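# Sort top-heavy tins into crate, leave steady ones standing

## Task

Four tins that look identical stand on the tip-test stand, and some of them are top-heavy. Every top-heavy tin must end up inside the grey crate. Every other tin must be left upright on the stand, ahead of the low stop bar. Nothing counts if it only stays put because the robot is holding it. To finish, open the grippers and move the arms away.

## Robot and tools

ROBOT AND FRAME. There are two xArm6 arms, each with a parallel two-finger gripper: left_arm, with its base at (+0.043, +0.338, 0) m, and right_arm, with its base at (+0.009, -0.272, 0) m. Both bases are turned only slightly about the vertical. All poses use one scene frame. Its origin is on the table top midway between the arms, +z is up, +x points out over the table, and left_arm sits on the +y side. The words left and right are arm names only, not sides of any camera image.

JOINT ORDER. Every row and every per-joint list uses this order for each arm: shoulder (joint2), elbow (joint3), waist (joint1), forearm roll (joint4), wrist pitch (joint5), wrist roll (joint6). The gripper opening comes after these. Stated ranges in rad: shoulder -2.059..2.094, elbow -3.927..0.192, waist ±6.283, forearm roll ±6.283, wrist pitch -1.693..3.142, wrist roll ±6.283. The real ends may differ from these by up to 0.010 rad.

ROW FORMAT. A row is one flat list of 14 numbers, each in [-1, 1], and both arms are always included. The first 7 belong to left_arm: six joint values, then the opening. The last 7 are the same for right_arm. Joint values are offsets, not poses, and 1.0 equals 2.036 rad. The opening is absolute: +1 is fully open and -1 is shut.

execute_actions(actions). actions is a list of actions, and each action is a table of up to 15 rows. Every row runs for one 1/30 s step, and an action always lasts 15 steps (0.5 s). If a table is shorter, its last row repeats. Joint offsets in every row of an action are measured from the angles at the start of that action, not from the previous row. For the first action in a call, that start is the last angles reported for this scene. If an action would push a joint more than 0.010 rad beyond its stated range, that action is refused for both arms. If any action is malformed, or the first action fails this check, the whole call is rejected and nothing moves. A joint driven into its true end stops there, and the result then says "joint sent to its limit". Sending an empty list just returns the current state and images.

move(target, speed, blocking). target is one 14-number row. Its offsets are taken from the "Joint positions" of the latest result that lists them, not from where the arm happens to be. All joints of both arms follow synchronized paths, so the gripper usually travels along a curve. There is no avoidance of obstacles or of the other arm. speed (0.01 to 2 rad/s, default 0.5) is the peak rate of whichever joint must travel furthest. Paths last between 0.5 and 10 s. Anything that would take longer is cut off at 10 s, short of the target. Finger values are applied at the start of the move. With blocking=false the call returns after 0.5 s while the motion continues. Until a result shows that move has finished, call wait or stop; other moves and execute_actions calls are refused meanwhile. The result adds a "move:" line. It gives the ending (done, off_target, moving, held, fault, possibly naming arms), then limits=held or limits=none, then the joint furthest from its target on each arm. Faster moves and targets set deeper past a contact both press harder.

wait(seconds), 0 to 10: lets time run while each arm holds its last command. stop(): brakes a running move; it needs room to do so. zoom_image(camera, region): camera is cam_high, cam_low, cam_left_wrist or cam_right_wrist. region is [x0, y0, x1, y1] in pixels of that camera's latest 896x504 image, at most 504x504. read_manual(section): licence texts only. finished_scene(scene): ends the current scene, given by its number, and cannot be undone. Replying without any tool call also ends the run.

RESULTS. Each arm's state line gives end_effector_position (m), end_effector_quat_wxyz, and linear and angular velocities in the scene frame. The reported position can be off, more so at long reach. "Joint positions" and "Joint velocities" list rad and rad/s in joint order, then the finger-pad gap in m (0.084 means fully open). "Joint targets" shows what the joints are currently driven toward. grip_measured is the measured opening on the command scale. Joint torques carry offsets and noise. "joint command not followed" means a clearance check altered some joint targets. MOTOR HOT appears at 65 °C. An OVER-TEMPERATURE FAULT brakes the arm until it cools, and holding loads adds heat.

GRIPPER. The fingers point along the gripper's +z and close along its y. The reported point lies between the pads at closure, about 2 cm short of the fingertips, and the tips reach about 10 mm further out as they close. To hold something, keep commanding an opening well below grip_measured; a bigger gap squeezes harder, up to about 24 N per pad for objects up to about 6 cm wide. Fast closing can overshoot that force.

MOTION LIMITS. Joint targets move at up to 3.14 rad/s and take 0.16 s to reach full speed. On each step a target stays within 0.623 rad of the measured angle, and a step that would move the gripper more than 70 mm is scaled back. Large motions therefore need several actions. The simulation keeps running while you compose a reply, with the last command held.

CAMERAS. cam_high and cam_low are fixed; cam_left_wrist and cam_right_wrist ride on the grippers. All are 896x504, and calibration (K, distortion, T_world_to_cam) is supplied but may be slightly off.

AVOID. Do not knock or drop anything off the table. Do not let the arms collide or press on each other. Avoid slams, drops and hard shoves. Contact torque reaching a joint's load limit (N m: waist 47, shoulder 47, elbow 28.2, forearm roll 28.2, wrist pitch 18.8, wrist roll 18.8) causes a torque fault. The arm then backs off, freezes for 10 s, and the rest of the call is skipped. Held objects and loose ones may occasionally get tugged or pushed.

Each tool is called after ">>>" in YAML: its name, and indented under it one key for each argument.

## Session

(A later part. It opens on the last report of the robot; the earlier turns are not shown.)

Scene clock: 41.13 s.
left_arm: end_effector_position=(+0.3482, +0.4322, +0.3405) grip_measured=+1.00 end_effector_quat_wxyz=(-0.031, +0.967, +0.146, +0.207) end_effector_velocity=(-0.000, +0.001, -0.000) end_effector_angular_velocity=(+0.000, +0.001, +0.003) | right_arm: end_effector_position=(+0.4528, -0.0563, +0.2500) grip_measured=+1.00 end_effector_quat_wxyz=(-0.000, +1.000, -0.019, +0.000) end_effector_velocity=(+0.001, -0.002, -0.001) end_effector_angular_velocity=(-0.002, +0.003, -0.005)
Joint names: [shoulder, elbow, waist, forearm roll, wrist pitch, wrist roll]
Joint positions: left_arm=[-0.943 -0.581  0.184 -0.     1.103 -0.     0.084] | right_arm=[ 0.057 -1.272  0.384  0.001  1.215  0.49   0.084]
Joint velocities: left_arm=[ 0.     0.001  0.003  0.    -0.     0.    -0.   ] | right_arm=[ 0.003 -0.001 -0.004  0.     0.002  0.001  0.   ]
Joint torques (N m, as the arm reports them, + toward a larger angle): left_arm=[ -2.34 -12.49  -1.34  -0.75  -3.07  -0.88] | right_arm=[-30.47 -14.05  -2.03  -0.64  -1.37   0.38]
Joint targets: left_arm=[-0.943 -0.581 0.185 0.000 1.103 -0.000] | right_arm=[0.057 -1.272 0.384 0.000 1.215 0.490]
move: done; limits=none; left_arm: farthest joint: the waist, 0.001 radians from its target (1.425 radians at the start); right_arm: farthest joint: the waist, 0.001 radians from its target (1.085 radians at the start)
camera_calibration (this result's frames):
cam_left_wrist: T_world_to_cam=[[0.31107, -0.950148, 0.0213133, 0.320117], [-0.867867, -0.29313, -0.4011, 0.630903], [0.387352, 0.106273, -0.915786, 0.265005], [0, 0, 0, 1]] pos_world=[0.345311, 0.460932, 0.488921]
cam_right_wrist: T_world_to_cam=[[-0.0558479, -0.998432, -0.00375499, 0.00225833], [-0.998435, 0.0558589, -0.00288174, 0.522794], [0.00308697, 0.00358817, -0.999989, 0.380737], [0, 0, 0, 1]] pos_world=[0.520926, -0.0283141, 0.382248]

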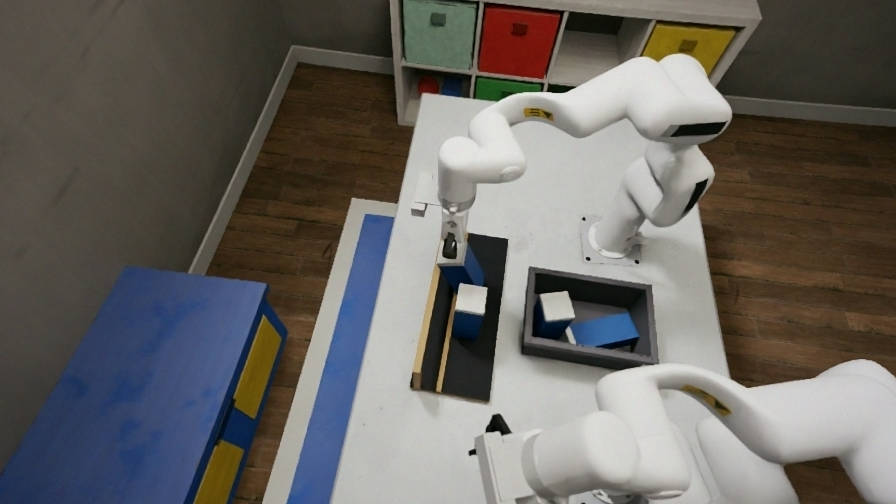

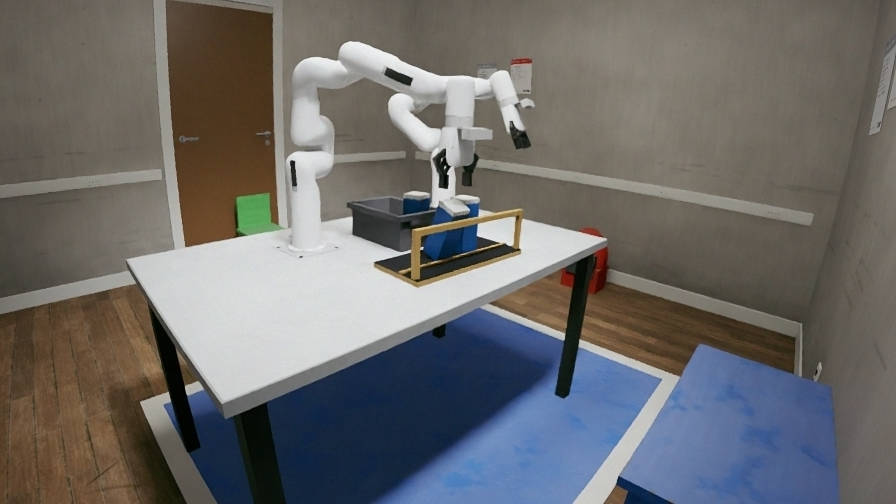

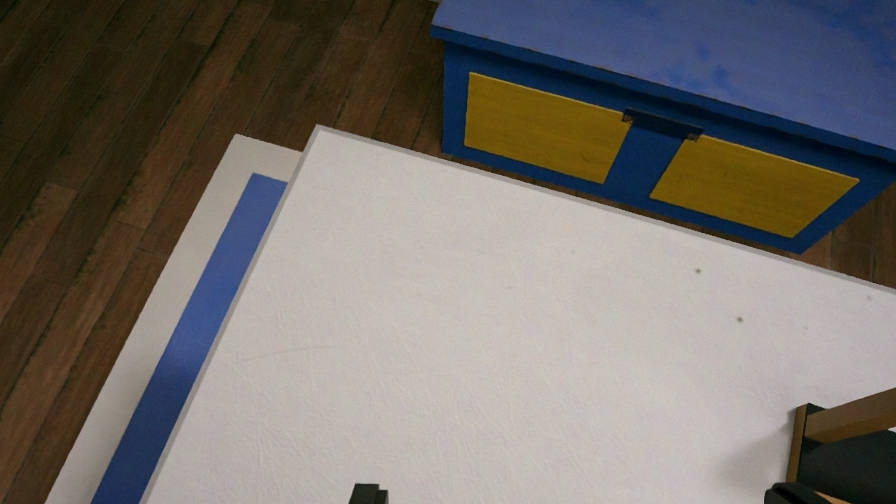

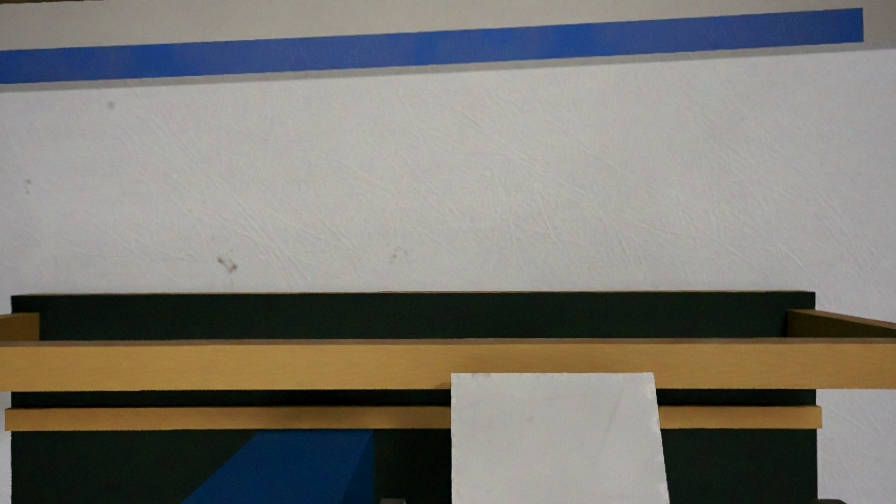

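>>> move:
  target: [0,0,0,0,0,0,1, 0.0387,0.0823,0,0,-0.121,0,1]
  speed: 0.4

>>> execute_actions:
  actions:
    - [[0,0,0,0,0,0,1, 0,0,0,0,0,0,-0.3]]
    - [[0,0,0,0,0,0,1, 0,0,0,0,0,0,-0.3]]

Scene clock: 43.00 s.
left_arm: end_effector_position=(+0.3482, +0.4322, +0.3405) grip_measured=+1.00 end_effector_quat_wxyz=(-0.031, +0.967, +0.146, +0.207) end_effector_velocity=(+0.000, -0.000, +0.001) end_effector_angular_velocity=(+0.001, -0.002, -0.001) | right_arm: end_effector_position=(+0.4530, -0.0562, +0.1605) grip_measured=+1.00 end_effector_quat_wxyz=(-0.000, +1.000, -0.019, +0.000) end_effector_velocity=(-0.000, +0.000, -0.002) end_effector_angular_velocity=(-0.001, +0.002, -0.000)
Joint names: [shoulder, elbow, waist, forearm roll, wrist pitch, wrist roll]
Joint positions: left_arm=[-0.943 -0.581  0.184 -0.     1.103 -0.     0.084] | right_arm=[ 0.135 -1.105  0.384  0.001  0.969  0.49   0.084]
Joint velocities: left_arm=[-0.001 -0.002 -0.001  0.     0.     0.    -0.   ] | right_arm=[ 0.002  0.002  0.001  0.    -0.002  0.001  0.   ]
Joint torques (N m, as the arm reports them, + toward a larger angle): left_arm=[ -2.37 -12.62  -1.79  -0.53  -3.11  -0.86] | right_arm=[-31.81 -13.49  -2.17  -0.65  -1.33   0.44]
Joint targets: left_arm=[-0.943 -0.581 0.184 -0.000 1.103 -0.000] | right_arm=[0.135 -1.105 0.384 0.001 0.969 0.490]
move: done; limits=none; left_arm: farthest joint: the waist, 0.000 radians from its target (0.001 radians at the start); right_arm: farthest joint: the shoulder, 0.001 radians from its target (0.079 radians at the start)
camera_calibration (this result's frames):
cam_left_wrist: T_world_to_cam=[[0.311071, -0.950148, 0.0213133, 0.320117], [-0.867867, -0.29313, -0.4011, 0.630903], [0.387352, 0.106273, -0.915786, 0.265005], [0, 0, 0, 1]] pos_world=[0.345311, 0.460933, 0.488921]
cam_right_wrist: T_world_to_cam=[[-0.055955, -0.998426, -0.0039298, 0.00206504], [-0.998427, 0.0559681, -0.00331659, 0.522775], [0.00353132, 0.00373803, -0.999987, 0.291007], [0, 0, 0, 1]] pos_world=[0.521041, -0.0282847, 0.292745]

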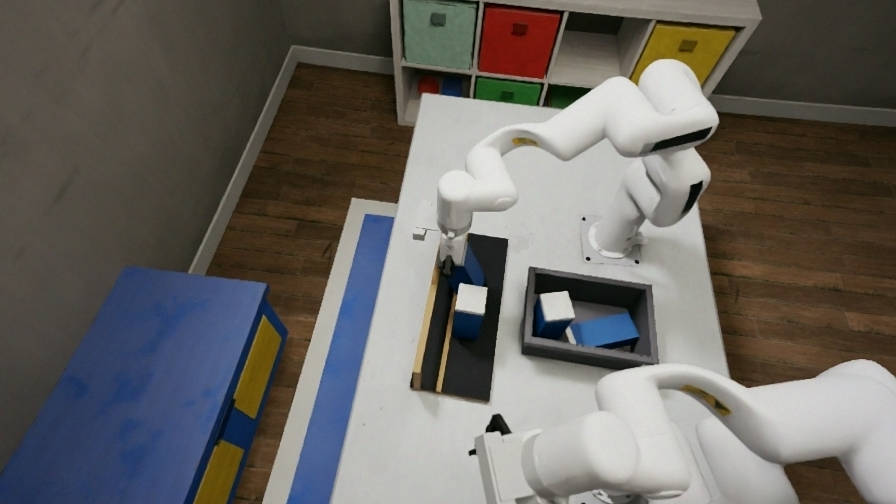

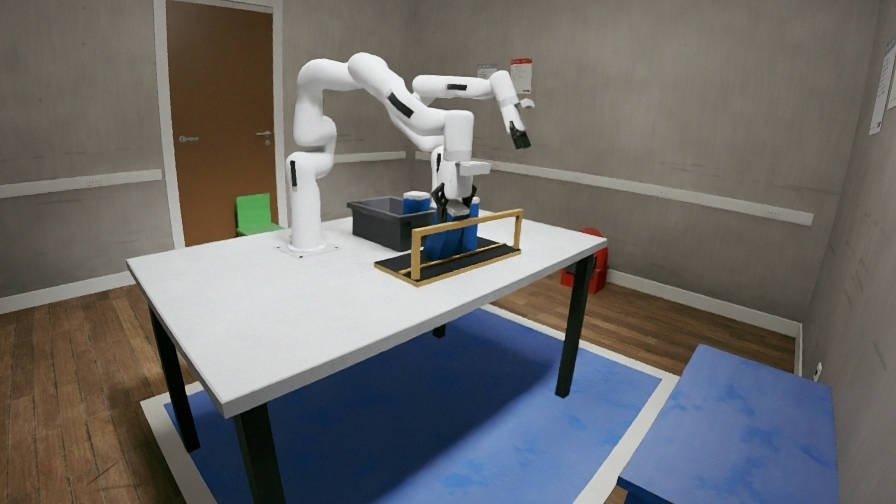

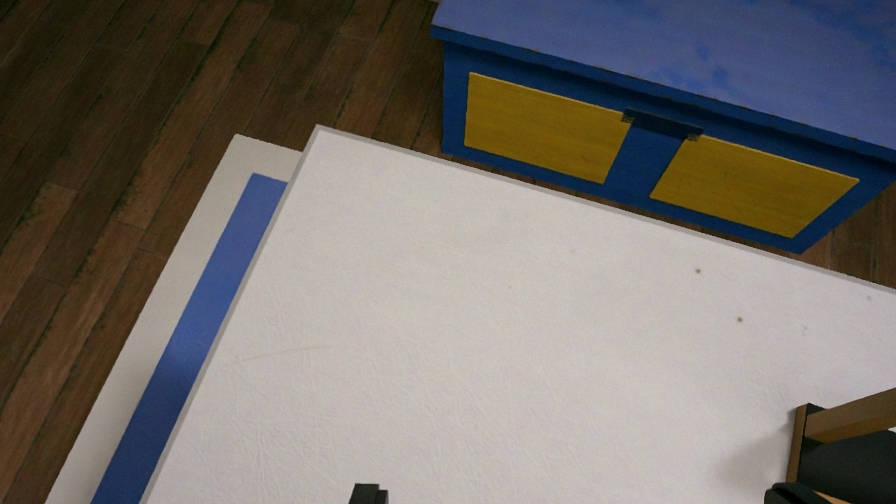

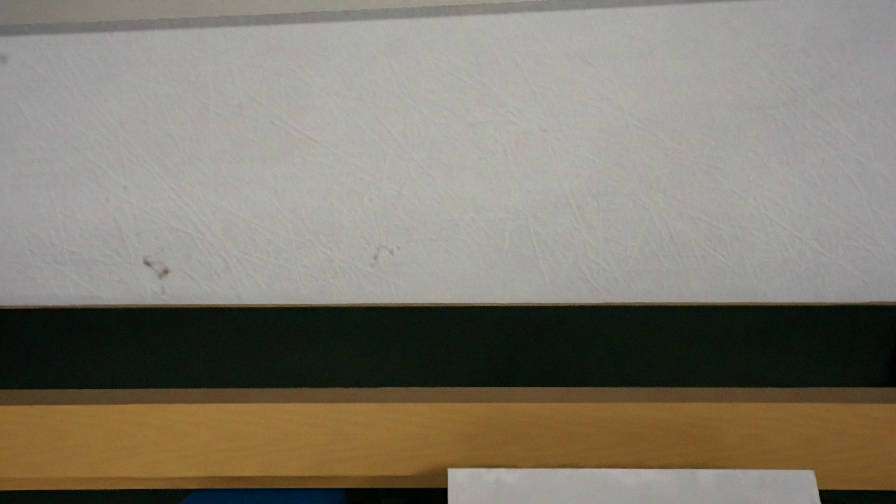

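Scene clock: 44.00 s.
left_arm: end_effector_position=(+0.3482, +0.4322, +0.3405) grip_measured=+1.00 end_effector_quat_wxyz=(-0.031, +0.967, +0.146, +0.207) end_effector_velocity=(-0.000, +0.000, +0.000) end_effector_angular_velocity=(+0.000, -0.001, +0.001) | right_arm: end_effector_position=(+0.4530, -0.0561, +0.1607) grip_measured=+0.48 end_effector_quat_wxyz=(-0.000, +1.000, -0.019, +0.000) end_effector_velocity=(-0.001, -0.000, -0.001) end_effector_angular_velocity=(-0.002, +0.003, +0.001)
Joint names: [shoulder, elbow, waist, forearm roll, wrist pitch, wrist roll]
Joint positions: left_arm=[-0.943 -0.581  0.184 -0.     1.103 -0.     0.084] | right_arm=[ 0.135 -1.105  0.384  0.001  0.969  0.49   0.064]
Joint velocities: left_arm=[-0.    -0.     0.     0.001  0.    -0.001 -0.   ] | right_arm=[ 0.002  0.001  0.    -0.     0.001 -0.     0.   ]
Joint torques (N m, as the arm reports them, + toward a larger angle): left_arm=[ -2.22 -12.4   -1.91  -0.47  -2.98  -0.82] | right_arm=[-30.76 -12.98  -2.67  -0.88  -1.23   0.36]
Joint targets: left_arm=[-0.943 -0.581 0.184 -0.000 1.103 -0.000] | right_arm=[0.135 -1.105 0.384 0.001 0.969 0.490]
camera_calibration (this result's frames):
cam_left_wrist: T_world_to_cam=[[0.311071, -0.950148, 0.0213132, 0.320117], [-0.867867, -0.29313, -0.4011, 0.630903], [0.387352, 0.106273, -0.915786, 0.265005], [0, 0, 0, 1]] pos_world=[0.345311, 0.460933, 0.488921]
cam_right_wrist: T_world_to_cam=[[-0.0559049, -0.998427, -0.00421866, 0.00221085], [-0.998428, 0.0559206, -0.00369092, 0.522906], [0.00392102, 0.00400569, -0.999984, 0.291022], [0, 0, 0, 1]] pos_world=[0.521067, -0.0281996, 0.292957]

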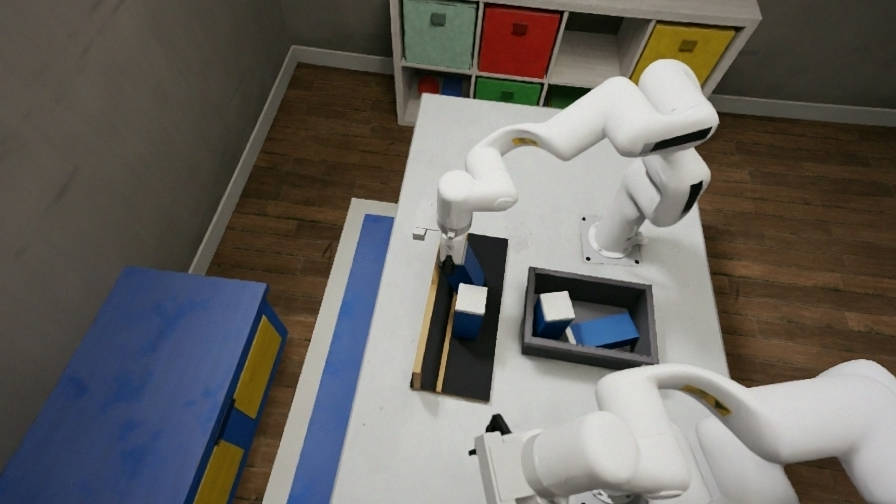

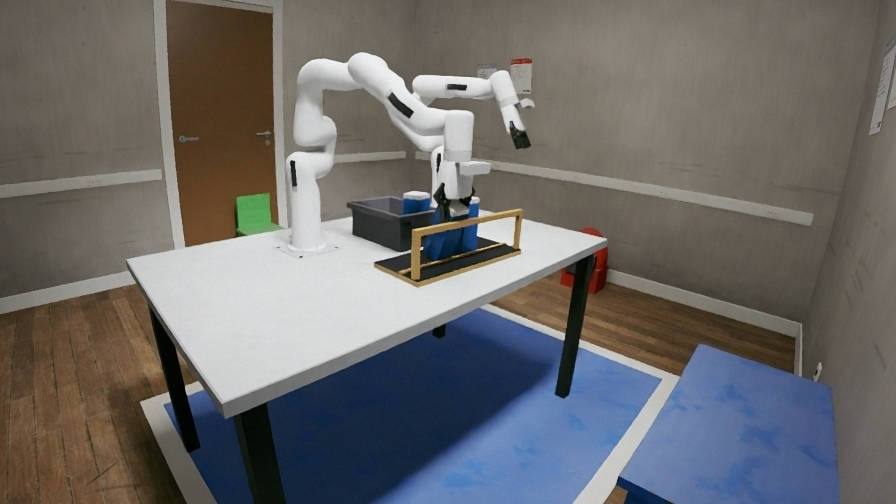

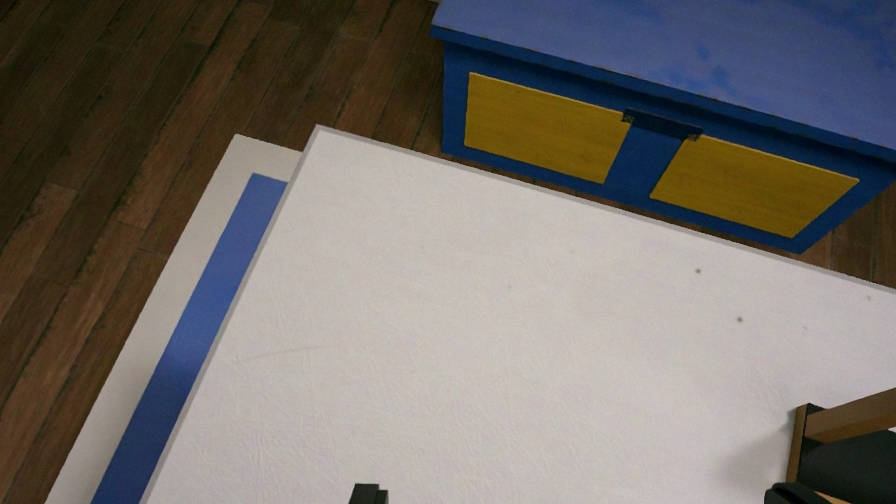

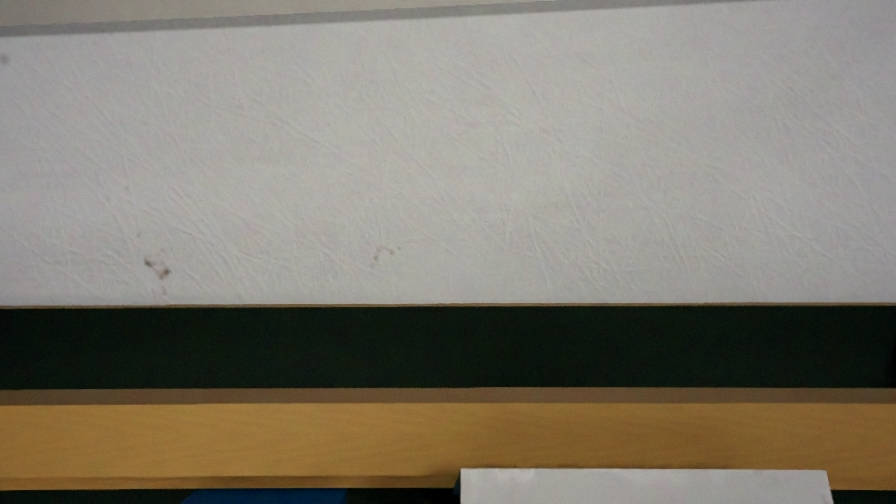

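>>> move:
  target: [0,0,0,0,0,0,1, -0.039,-0.2077,0,0,0.2472,0,-0.3]
  speed: 0.5

>>> zoom_image:
  camera: "cam_high"
  region: [500, 250, 680, 380]

Scene clock: 46.27 s.
left_arm: end_effector_position=(+0.3482, +0.4322, +0.3405) grip_measured=+1.00 end_effector_quat_wxyz=(-0.031, +0.967, +0.146, +0.207) end_effector_velocity=(+0.000, +0.000, -0.000) end_effector_angular_velocity=(-0.000, +0.001, +0.001) | right_arm: end_effector_position=(+0.4528, -0.0562, +0.3398) grip_measured=+0.48 end_effector_quat_wxyz=(-0.000, +1.000, -0.019, -0.000) end_effector_velocity=(+0.000, -0.001, +0.001) end_effector_angular_velocity=(+0.000, -0.002, -0.000)
Joint names: [shoulder, elbow, waist, forearm roll, wrist pitch, wrist roll]
Joint positions: left_arm=[-0.943 -0.581  0.184 -0.     1.103 -0.     0.084] | right_arm=[ 0.056 -1.528  0.384  0.001  1.472  0.49   0.064]
Joint velocities: left_arm=[ 0.001  0.     0.     0.    -0.    -0.     0.   ] | right_arm=[-0.001 -0.001 -0.001 -0.001  0.001 -0.001  0.   ]
Joint torques (N m, as the arm reports them, + toward a larger angle): left_arm=[ -2.44 -12.37  -1.93  -0.63  -3.15  -0.85] | right_arm=[-32.02 -14.99  -2.04  -0.64  -1.56   0.41]
Joint targets: left_arm=[-0.943 -0.581 0.184 -0.000 1.103 -0.000] | right_arm=[0.056 -1.528 0.384 0.001 1.472 0.490]
move: done; limits=none; left_arm: farthest joint: the waist, 0.000 radians from its target (0.000 radians at the start); right_arm: farthest joint: the waist, 0.000 radians from its target (0.000 radians at the start)
camera_calibration (this result's frames):
cam_left_wrist: T_world_to_cam=[[0.311071, -0.950148, 0.0213131, 0.320117], [-0.867867, -0.29313, -0.4011, 0.630903], [0.387351, 0.106273, -0.915786, 0.265005], [0, 0, 0, 1]] pos_world=[0.345311, 0.460933, 0.488921]
cam_right_wrist: T_world_to_cam=[[-0.0556362, -0.998445, -0.00360235, 0.00255611], [-0.998448, 0.055645, -0.00237602, 0.522877], [0.00257277, 0.00346457, -0.999991, 0.470745], [0, 0, 0, 1]] pos_world=[0.520996, -0.0281743, 0.471993]

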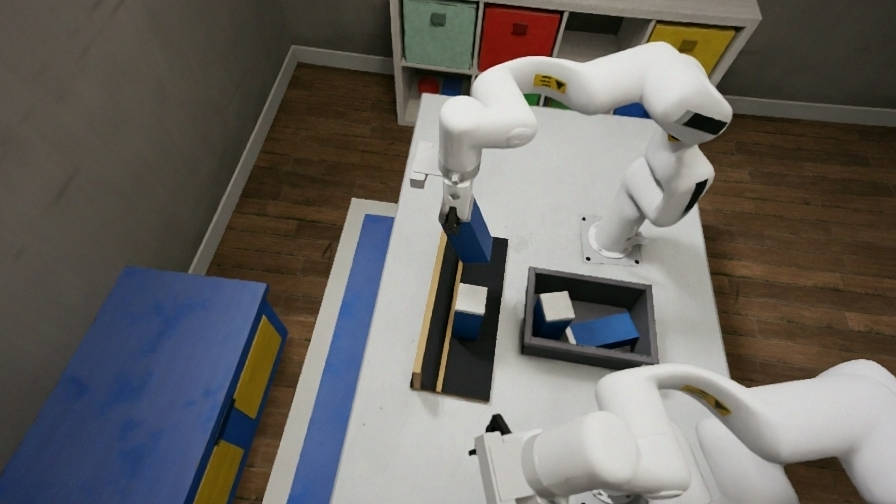

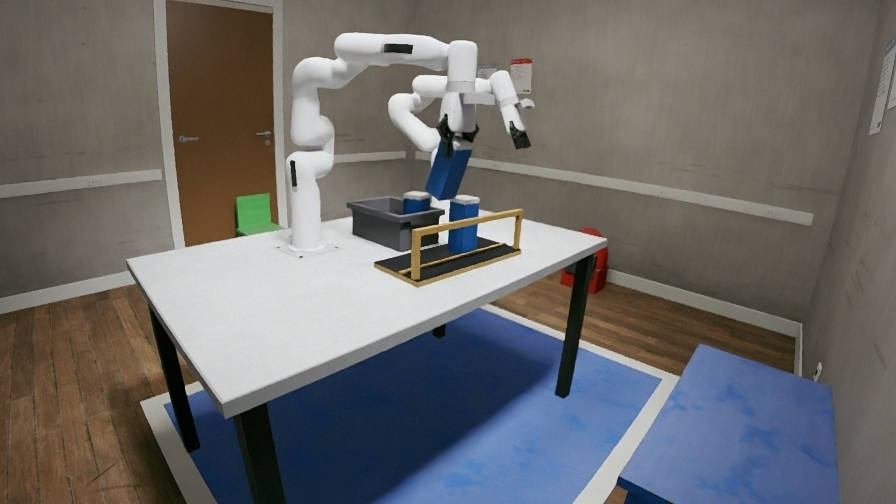

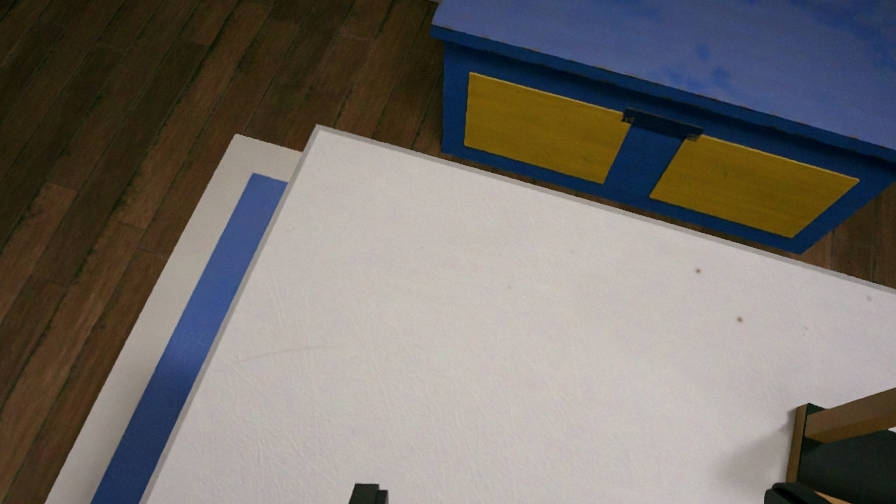

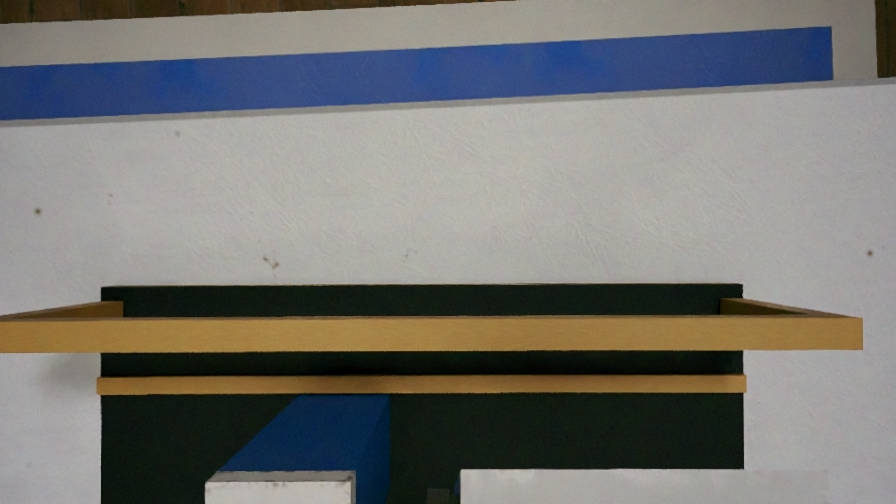

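Region (500, 250, 680, 380) of cam_high's 896x504 image, scaled by 2.800, with more detail than that image has.

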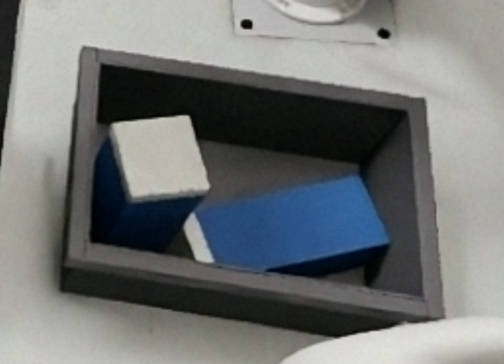

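>>> move:
  target: [0,0,0,0,0,0,1, -0.5428,0.4857,0.303,0,-0.1492,-0.2407,-0.3]
  speed: 0.8

Scene clock: 51.87 s.
left_arm: end_effector_position=(+0.3482, +0.4322, +0.3405) grip_measured=+1.00 end_effector_quat_wxyz=(-0.031, +0.967, +0.146, +0.207) end_effector_velocity=(+0.000, +0.000, +0.000) end_effector_angular_velocity=(+0.000, -0.001, -0.000) | right_arm: end_effector_position=(+0.1496, -0.0153, +0.3399) grip_measured=+0.48 end_effector_quat_wxyz=(-0.106, +0.842, +0.498, +0.179) end_effector_velocity=(-0.001, -0.001, -0.001) end_effector_angular_velocity=(-0.002, +0.001, +0.001)
Joint names: [shoulder, elbow, waist, forearm roll, wrist pitch, wrist roll]
Joint positions: left_arm=[-0.943 -0.581  0.184 -0.     1.103 -0.     0.084] | right_arm=[-1.049 -0.539  1.001  0.001  1.168  0.     0.064]
Joint velocities: left_arm=[-0.    -0.001 -0.     0.     0.    -0.     0.   ] | right_arm=[-0.002  0.002  0.001 -0.001  0.002  0.    -0.   ]
Joint torques (N m, as the arm reports them, + toward a larger angle): left_arm=[ -2.68 -12.59  -1.59  -0.5   -3.07  -0.84] | right_arm=[ -4.43 -15.4   -1.97  -0.62  -2.23   0.42]
Joint targets: left_arm=[-0.943 -0.581 0.184 -0.000 1.103 -0.000] | right_arm=[-1.049 -0.539 1.001 0.001 1.168 0.000]
move: done; limits=none; left_arm: farthest joint: the waist, 0.000 radians from its target (0.000 radians at the start); right_arm: farthest joint: the waist, 0.000 radians from its target (0.617 radians at the start)
camera_calibration (this result's frames):
cam_left_wrist: T_world_to_cam=[[0.311071, -0.950148, 0.0213131, 0.320117], [-0.867867, -0.29313, -0.4011, 0.630903], [0.387352, 0.106274, -0.915786, 0.265005], [0, 0, 0, 1]] pos_world=[0.345311, 0.460933, 0.488921]
cam_right_wrist: T_world_to_cam=[[0.869246, -0.494255, -0.0110857, -0.101642], [-0.454801, -0.790665, -0.409884, 0.262124], [0.193822, 0.361332, -0.91207, 0.418407], [0, 0, 0, 1]] pos_world=[0.12647, 0.00583115, 0.48793]

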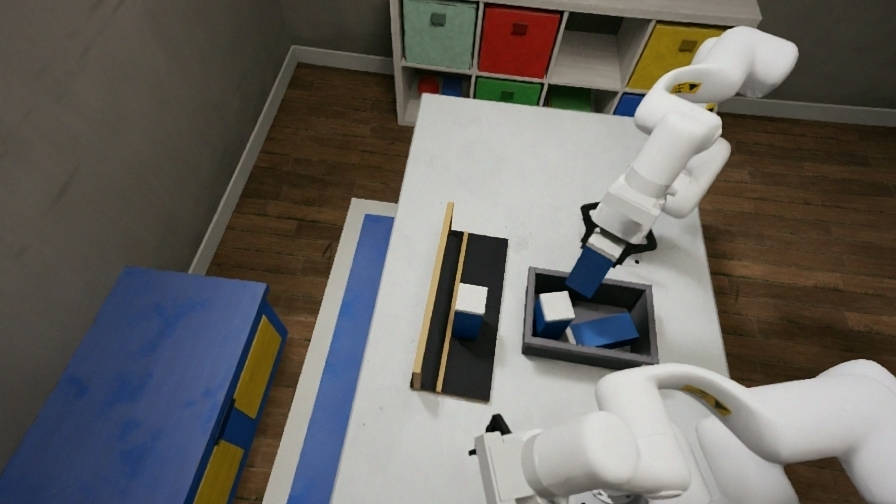

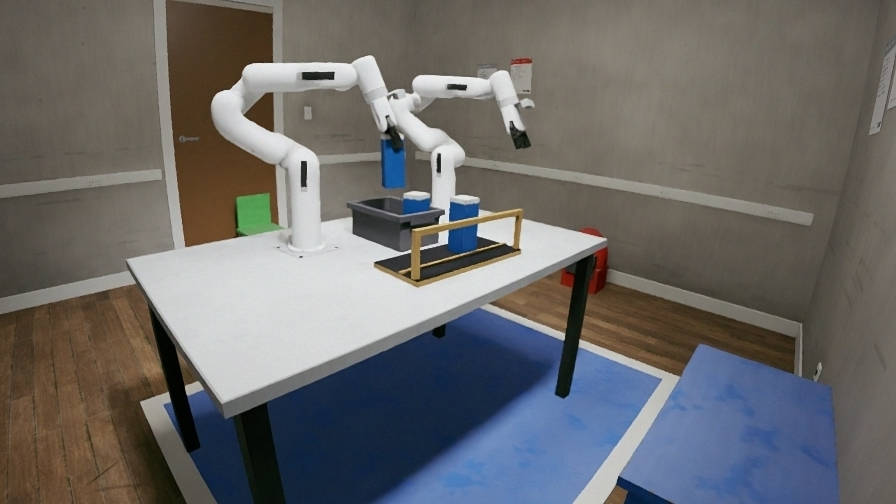

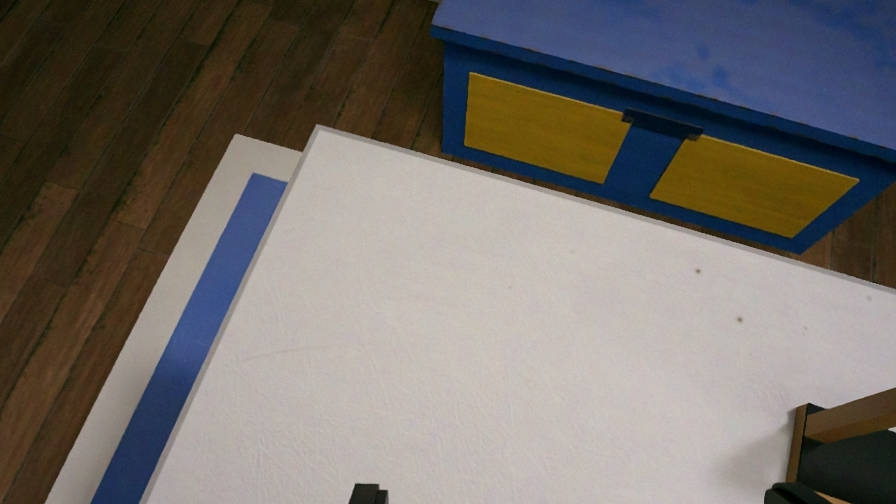

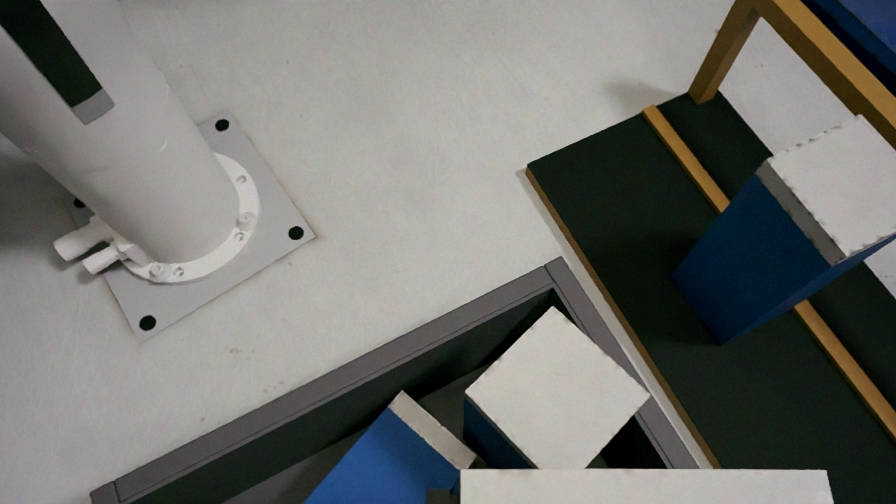

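>>> move:
  target: [0,0,0,0,0,0,1, -0.0271,0.1366,0,0,-0.1095,0,-0.3]
  speed: 0.4

>>> move:
  target: [0,0,0,0,0,0,1, 0.0405,0.1132,0,0,-0.1537,0,-0.3]
  speed: 0.3

Scene clock: 63.20 s.
left_arm: end_effector_position=(+0.3482, +0.4322, +0.3405) grip_measured=+1.00 end_effector_quat_wxyz=(-0.031, +0.967, +0.146, +0.207) end_effector_velocity=(+0.000, +0.000, +0.000) end_effector_angular_velocity=(+0.000, +0.000, +0.000) | right_arm: end_effector_position=(+0.1557, -0.0029, +0.3327) grip_measured=+0.47 end_effector_quat_wxyz=(-0.131, +0.832, +0.493, +0.218) end_effector_velocity=(+0.000, +0.000, +0.000) end_effector_angular_velocity=(+0.001, -0.001, +0.001)
Joint names: [shoulder, elbow, waist, forearm roll, wrist pitch, wrist roll]
Joint positions: left_arm=[-0.943 -0.581  0.184 -0.     1.103 -0.     0.084] | right_arm=[-1.09  -0.454  1.002  0.002  1.029  0.     0.064]
Joint velocities: left_arm=[ 0. -0.  0.  0.  0. -0. -0.] | right_arm=[ 0.    -0.    -0.    -0.    -0.001 -0.001  0.   ]
Joint torques (N m, as the arm reports them, + toward a larger angle): left_arm=[ -2.64 -12.71  -1.7   -0.56  -3.03  -0.71] | right_arm=[ -3.96 -15.7   -2.13  -0.59  -2.43   0.43]
Joint targets: left_arm=[-0.943 -0.581 0.184 -0.000 1.103 -0.000] | right_arm=[-1.090 -0.454 1.002 0.002 1.029 0.000]
TORQUE FAULT: the external load on the elbow of the right arm reached its load limit, and that arm stopped for 10 seconds. That time counts as 18 of the actions that you can send in this scene. A torque fault stops only its own arm. That arm's remaining commands of this call were not run. The elbow of that arm moved back by up to 3 degrees. That arm holds there, with its grip as last carried out, and accepts commands again: back off and push less far. That arm stops again, at the same cost, whenever a joint's load reaches its limit.
move: fault (right_arm); limits=none; left_arm: farthest joint: the waist, 0.000 radians from its target (0.000 radians at the start); right_arm: farthest joint: the elbow, 0.193 radians from its target (0.278 radians at the start)
camera_calibration (this result's frames):
cam_left_wrist: T_world_to_cam=[[0.311071, -0.950148, 0.0213133, 0.320117], [-0.867867, -0.29313, -0.4011, 0.630903], [0.387352, 0.106273, -0.915786, 0.265005], [0, 0, 0, 1]] pos_world=[0.345311, 0.460933, 0.488921]
cam_right_wrist: T_world_to_cam=[[0.870271, -0.492365, -0.0142842, -0.099904], [-0.434217, -0.753155, -0.49418, 0.296714], [0.232559, 0.436273, -0.869242, 0.386118], [0, 0, 0, 1]] pos_world=[0.125987, 0.00582917, 0.480833]

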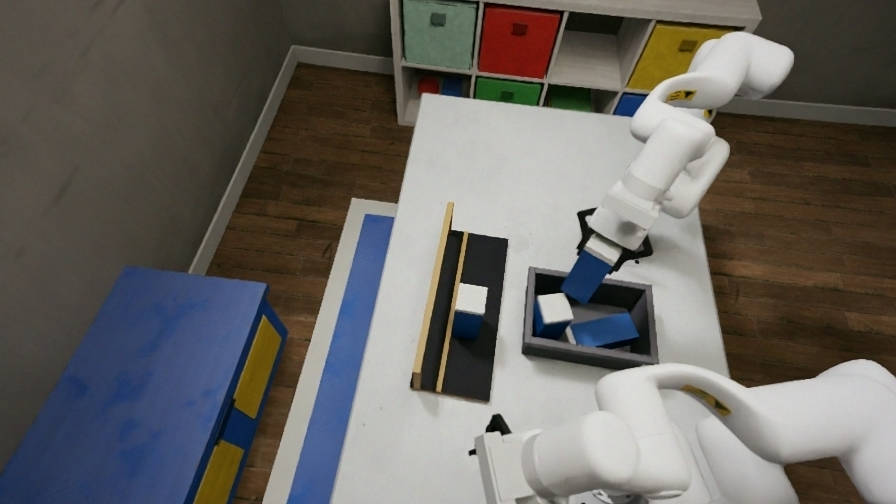

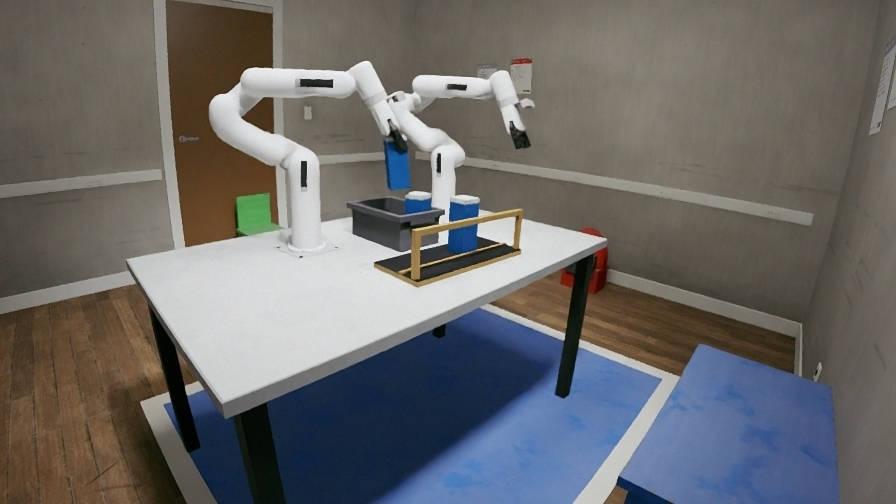

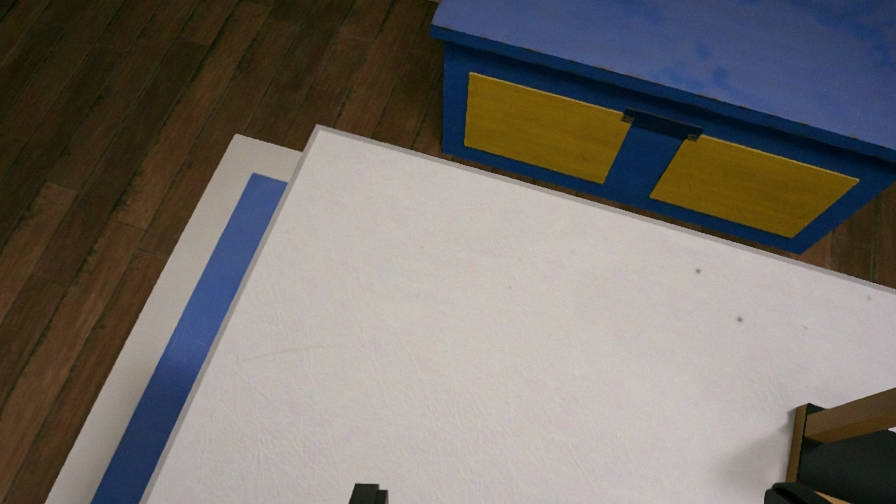

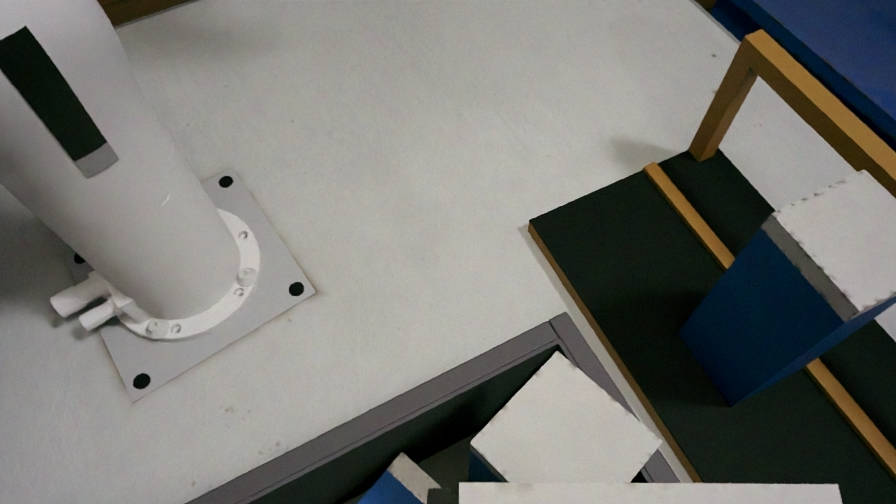

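not run: a fault stop came before this call.


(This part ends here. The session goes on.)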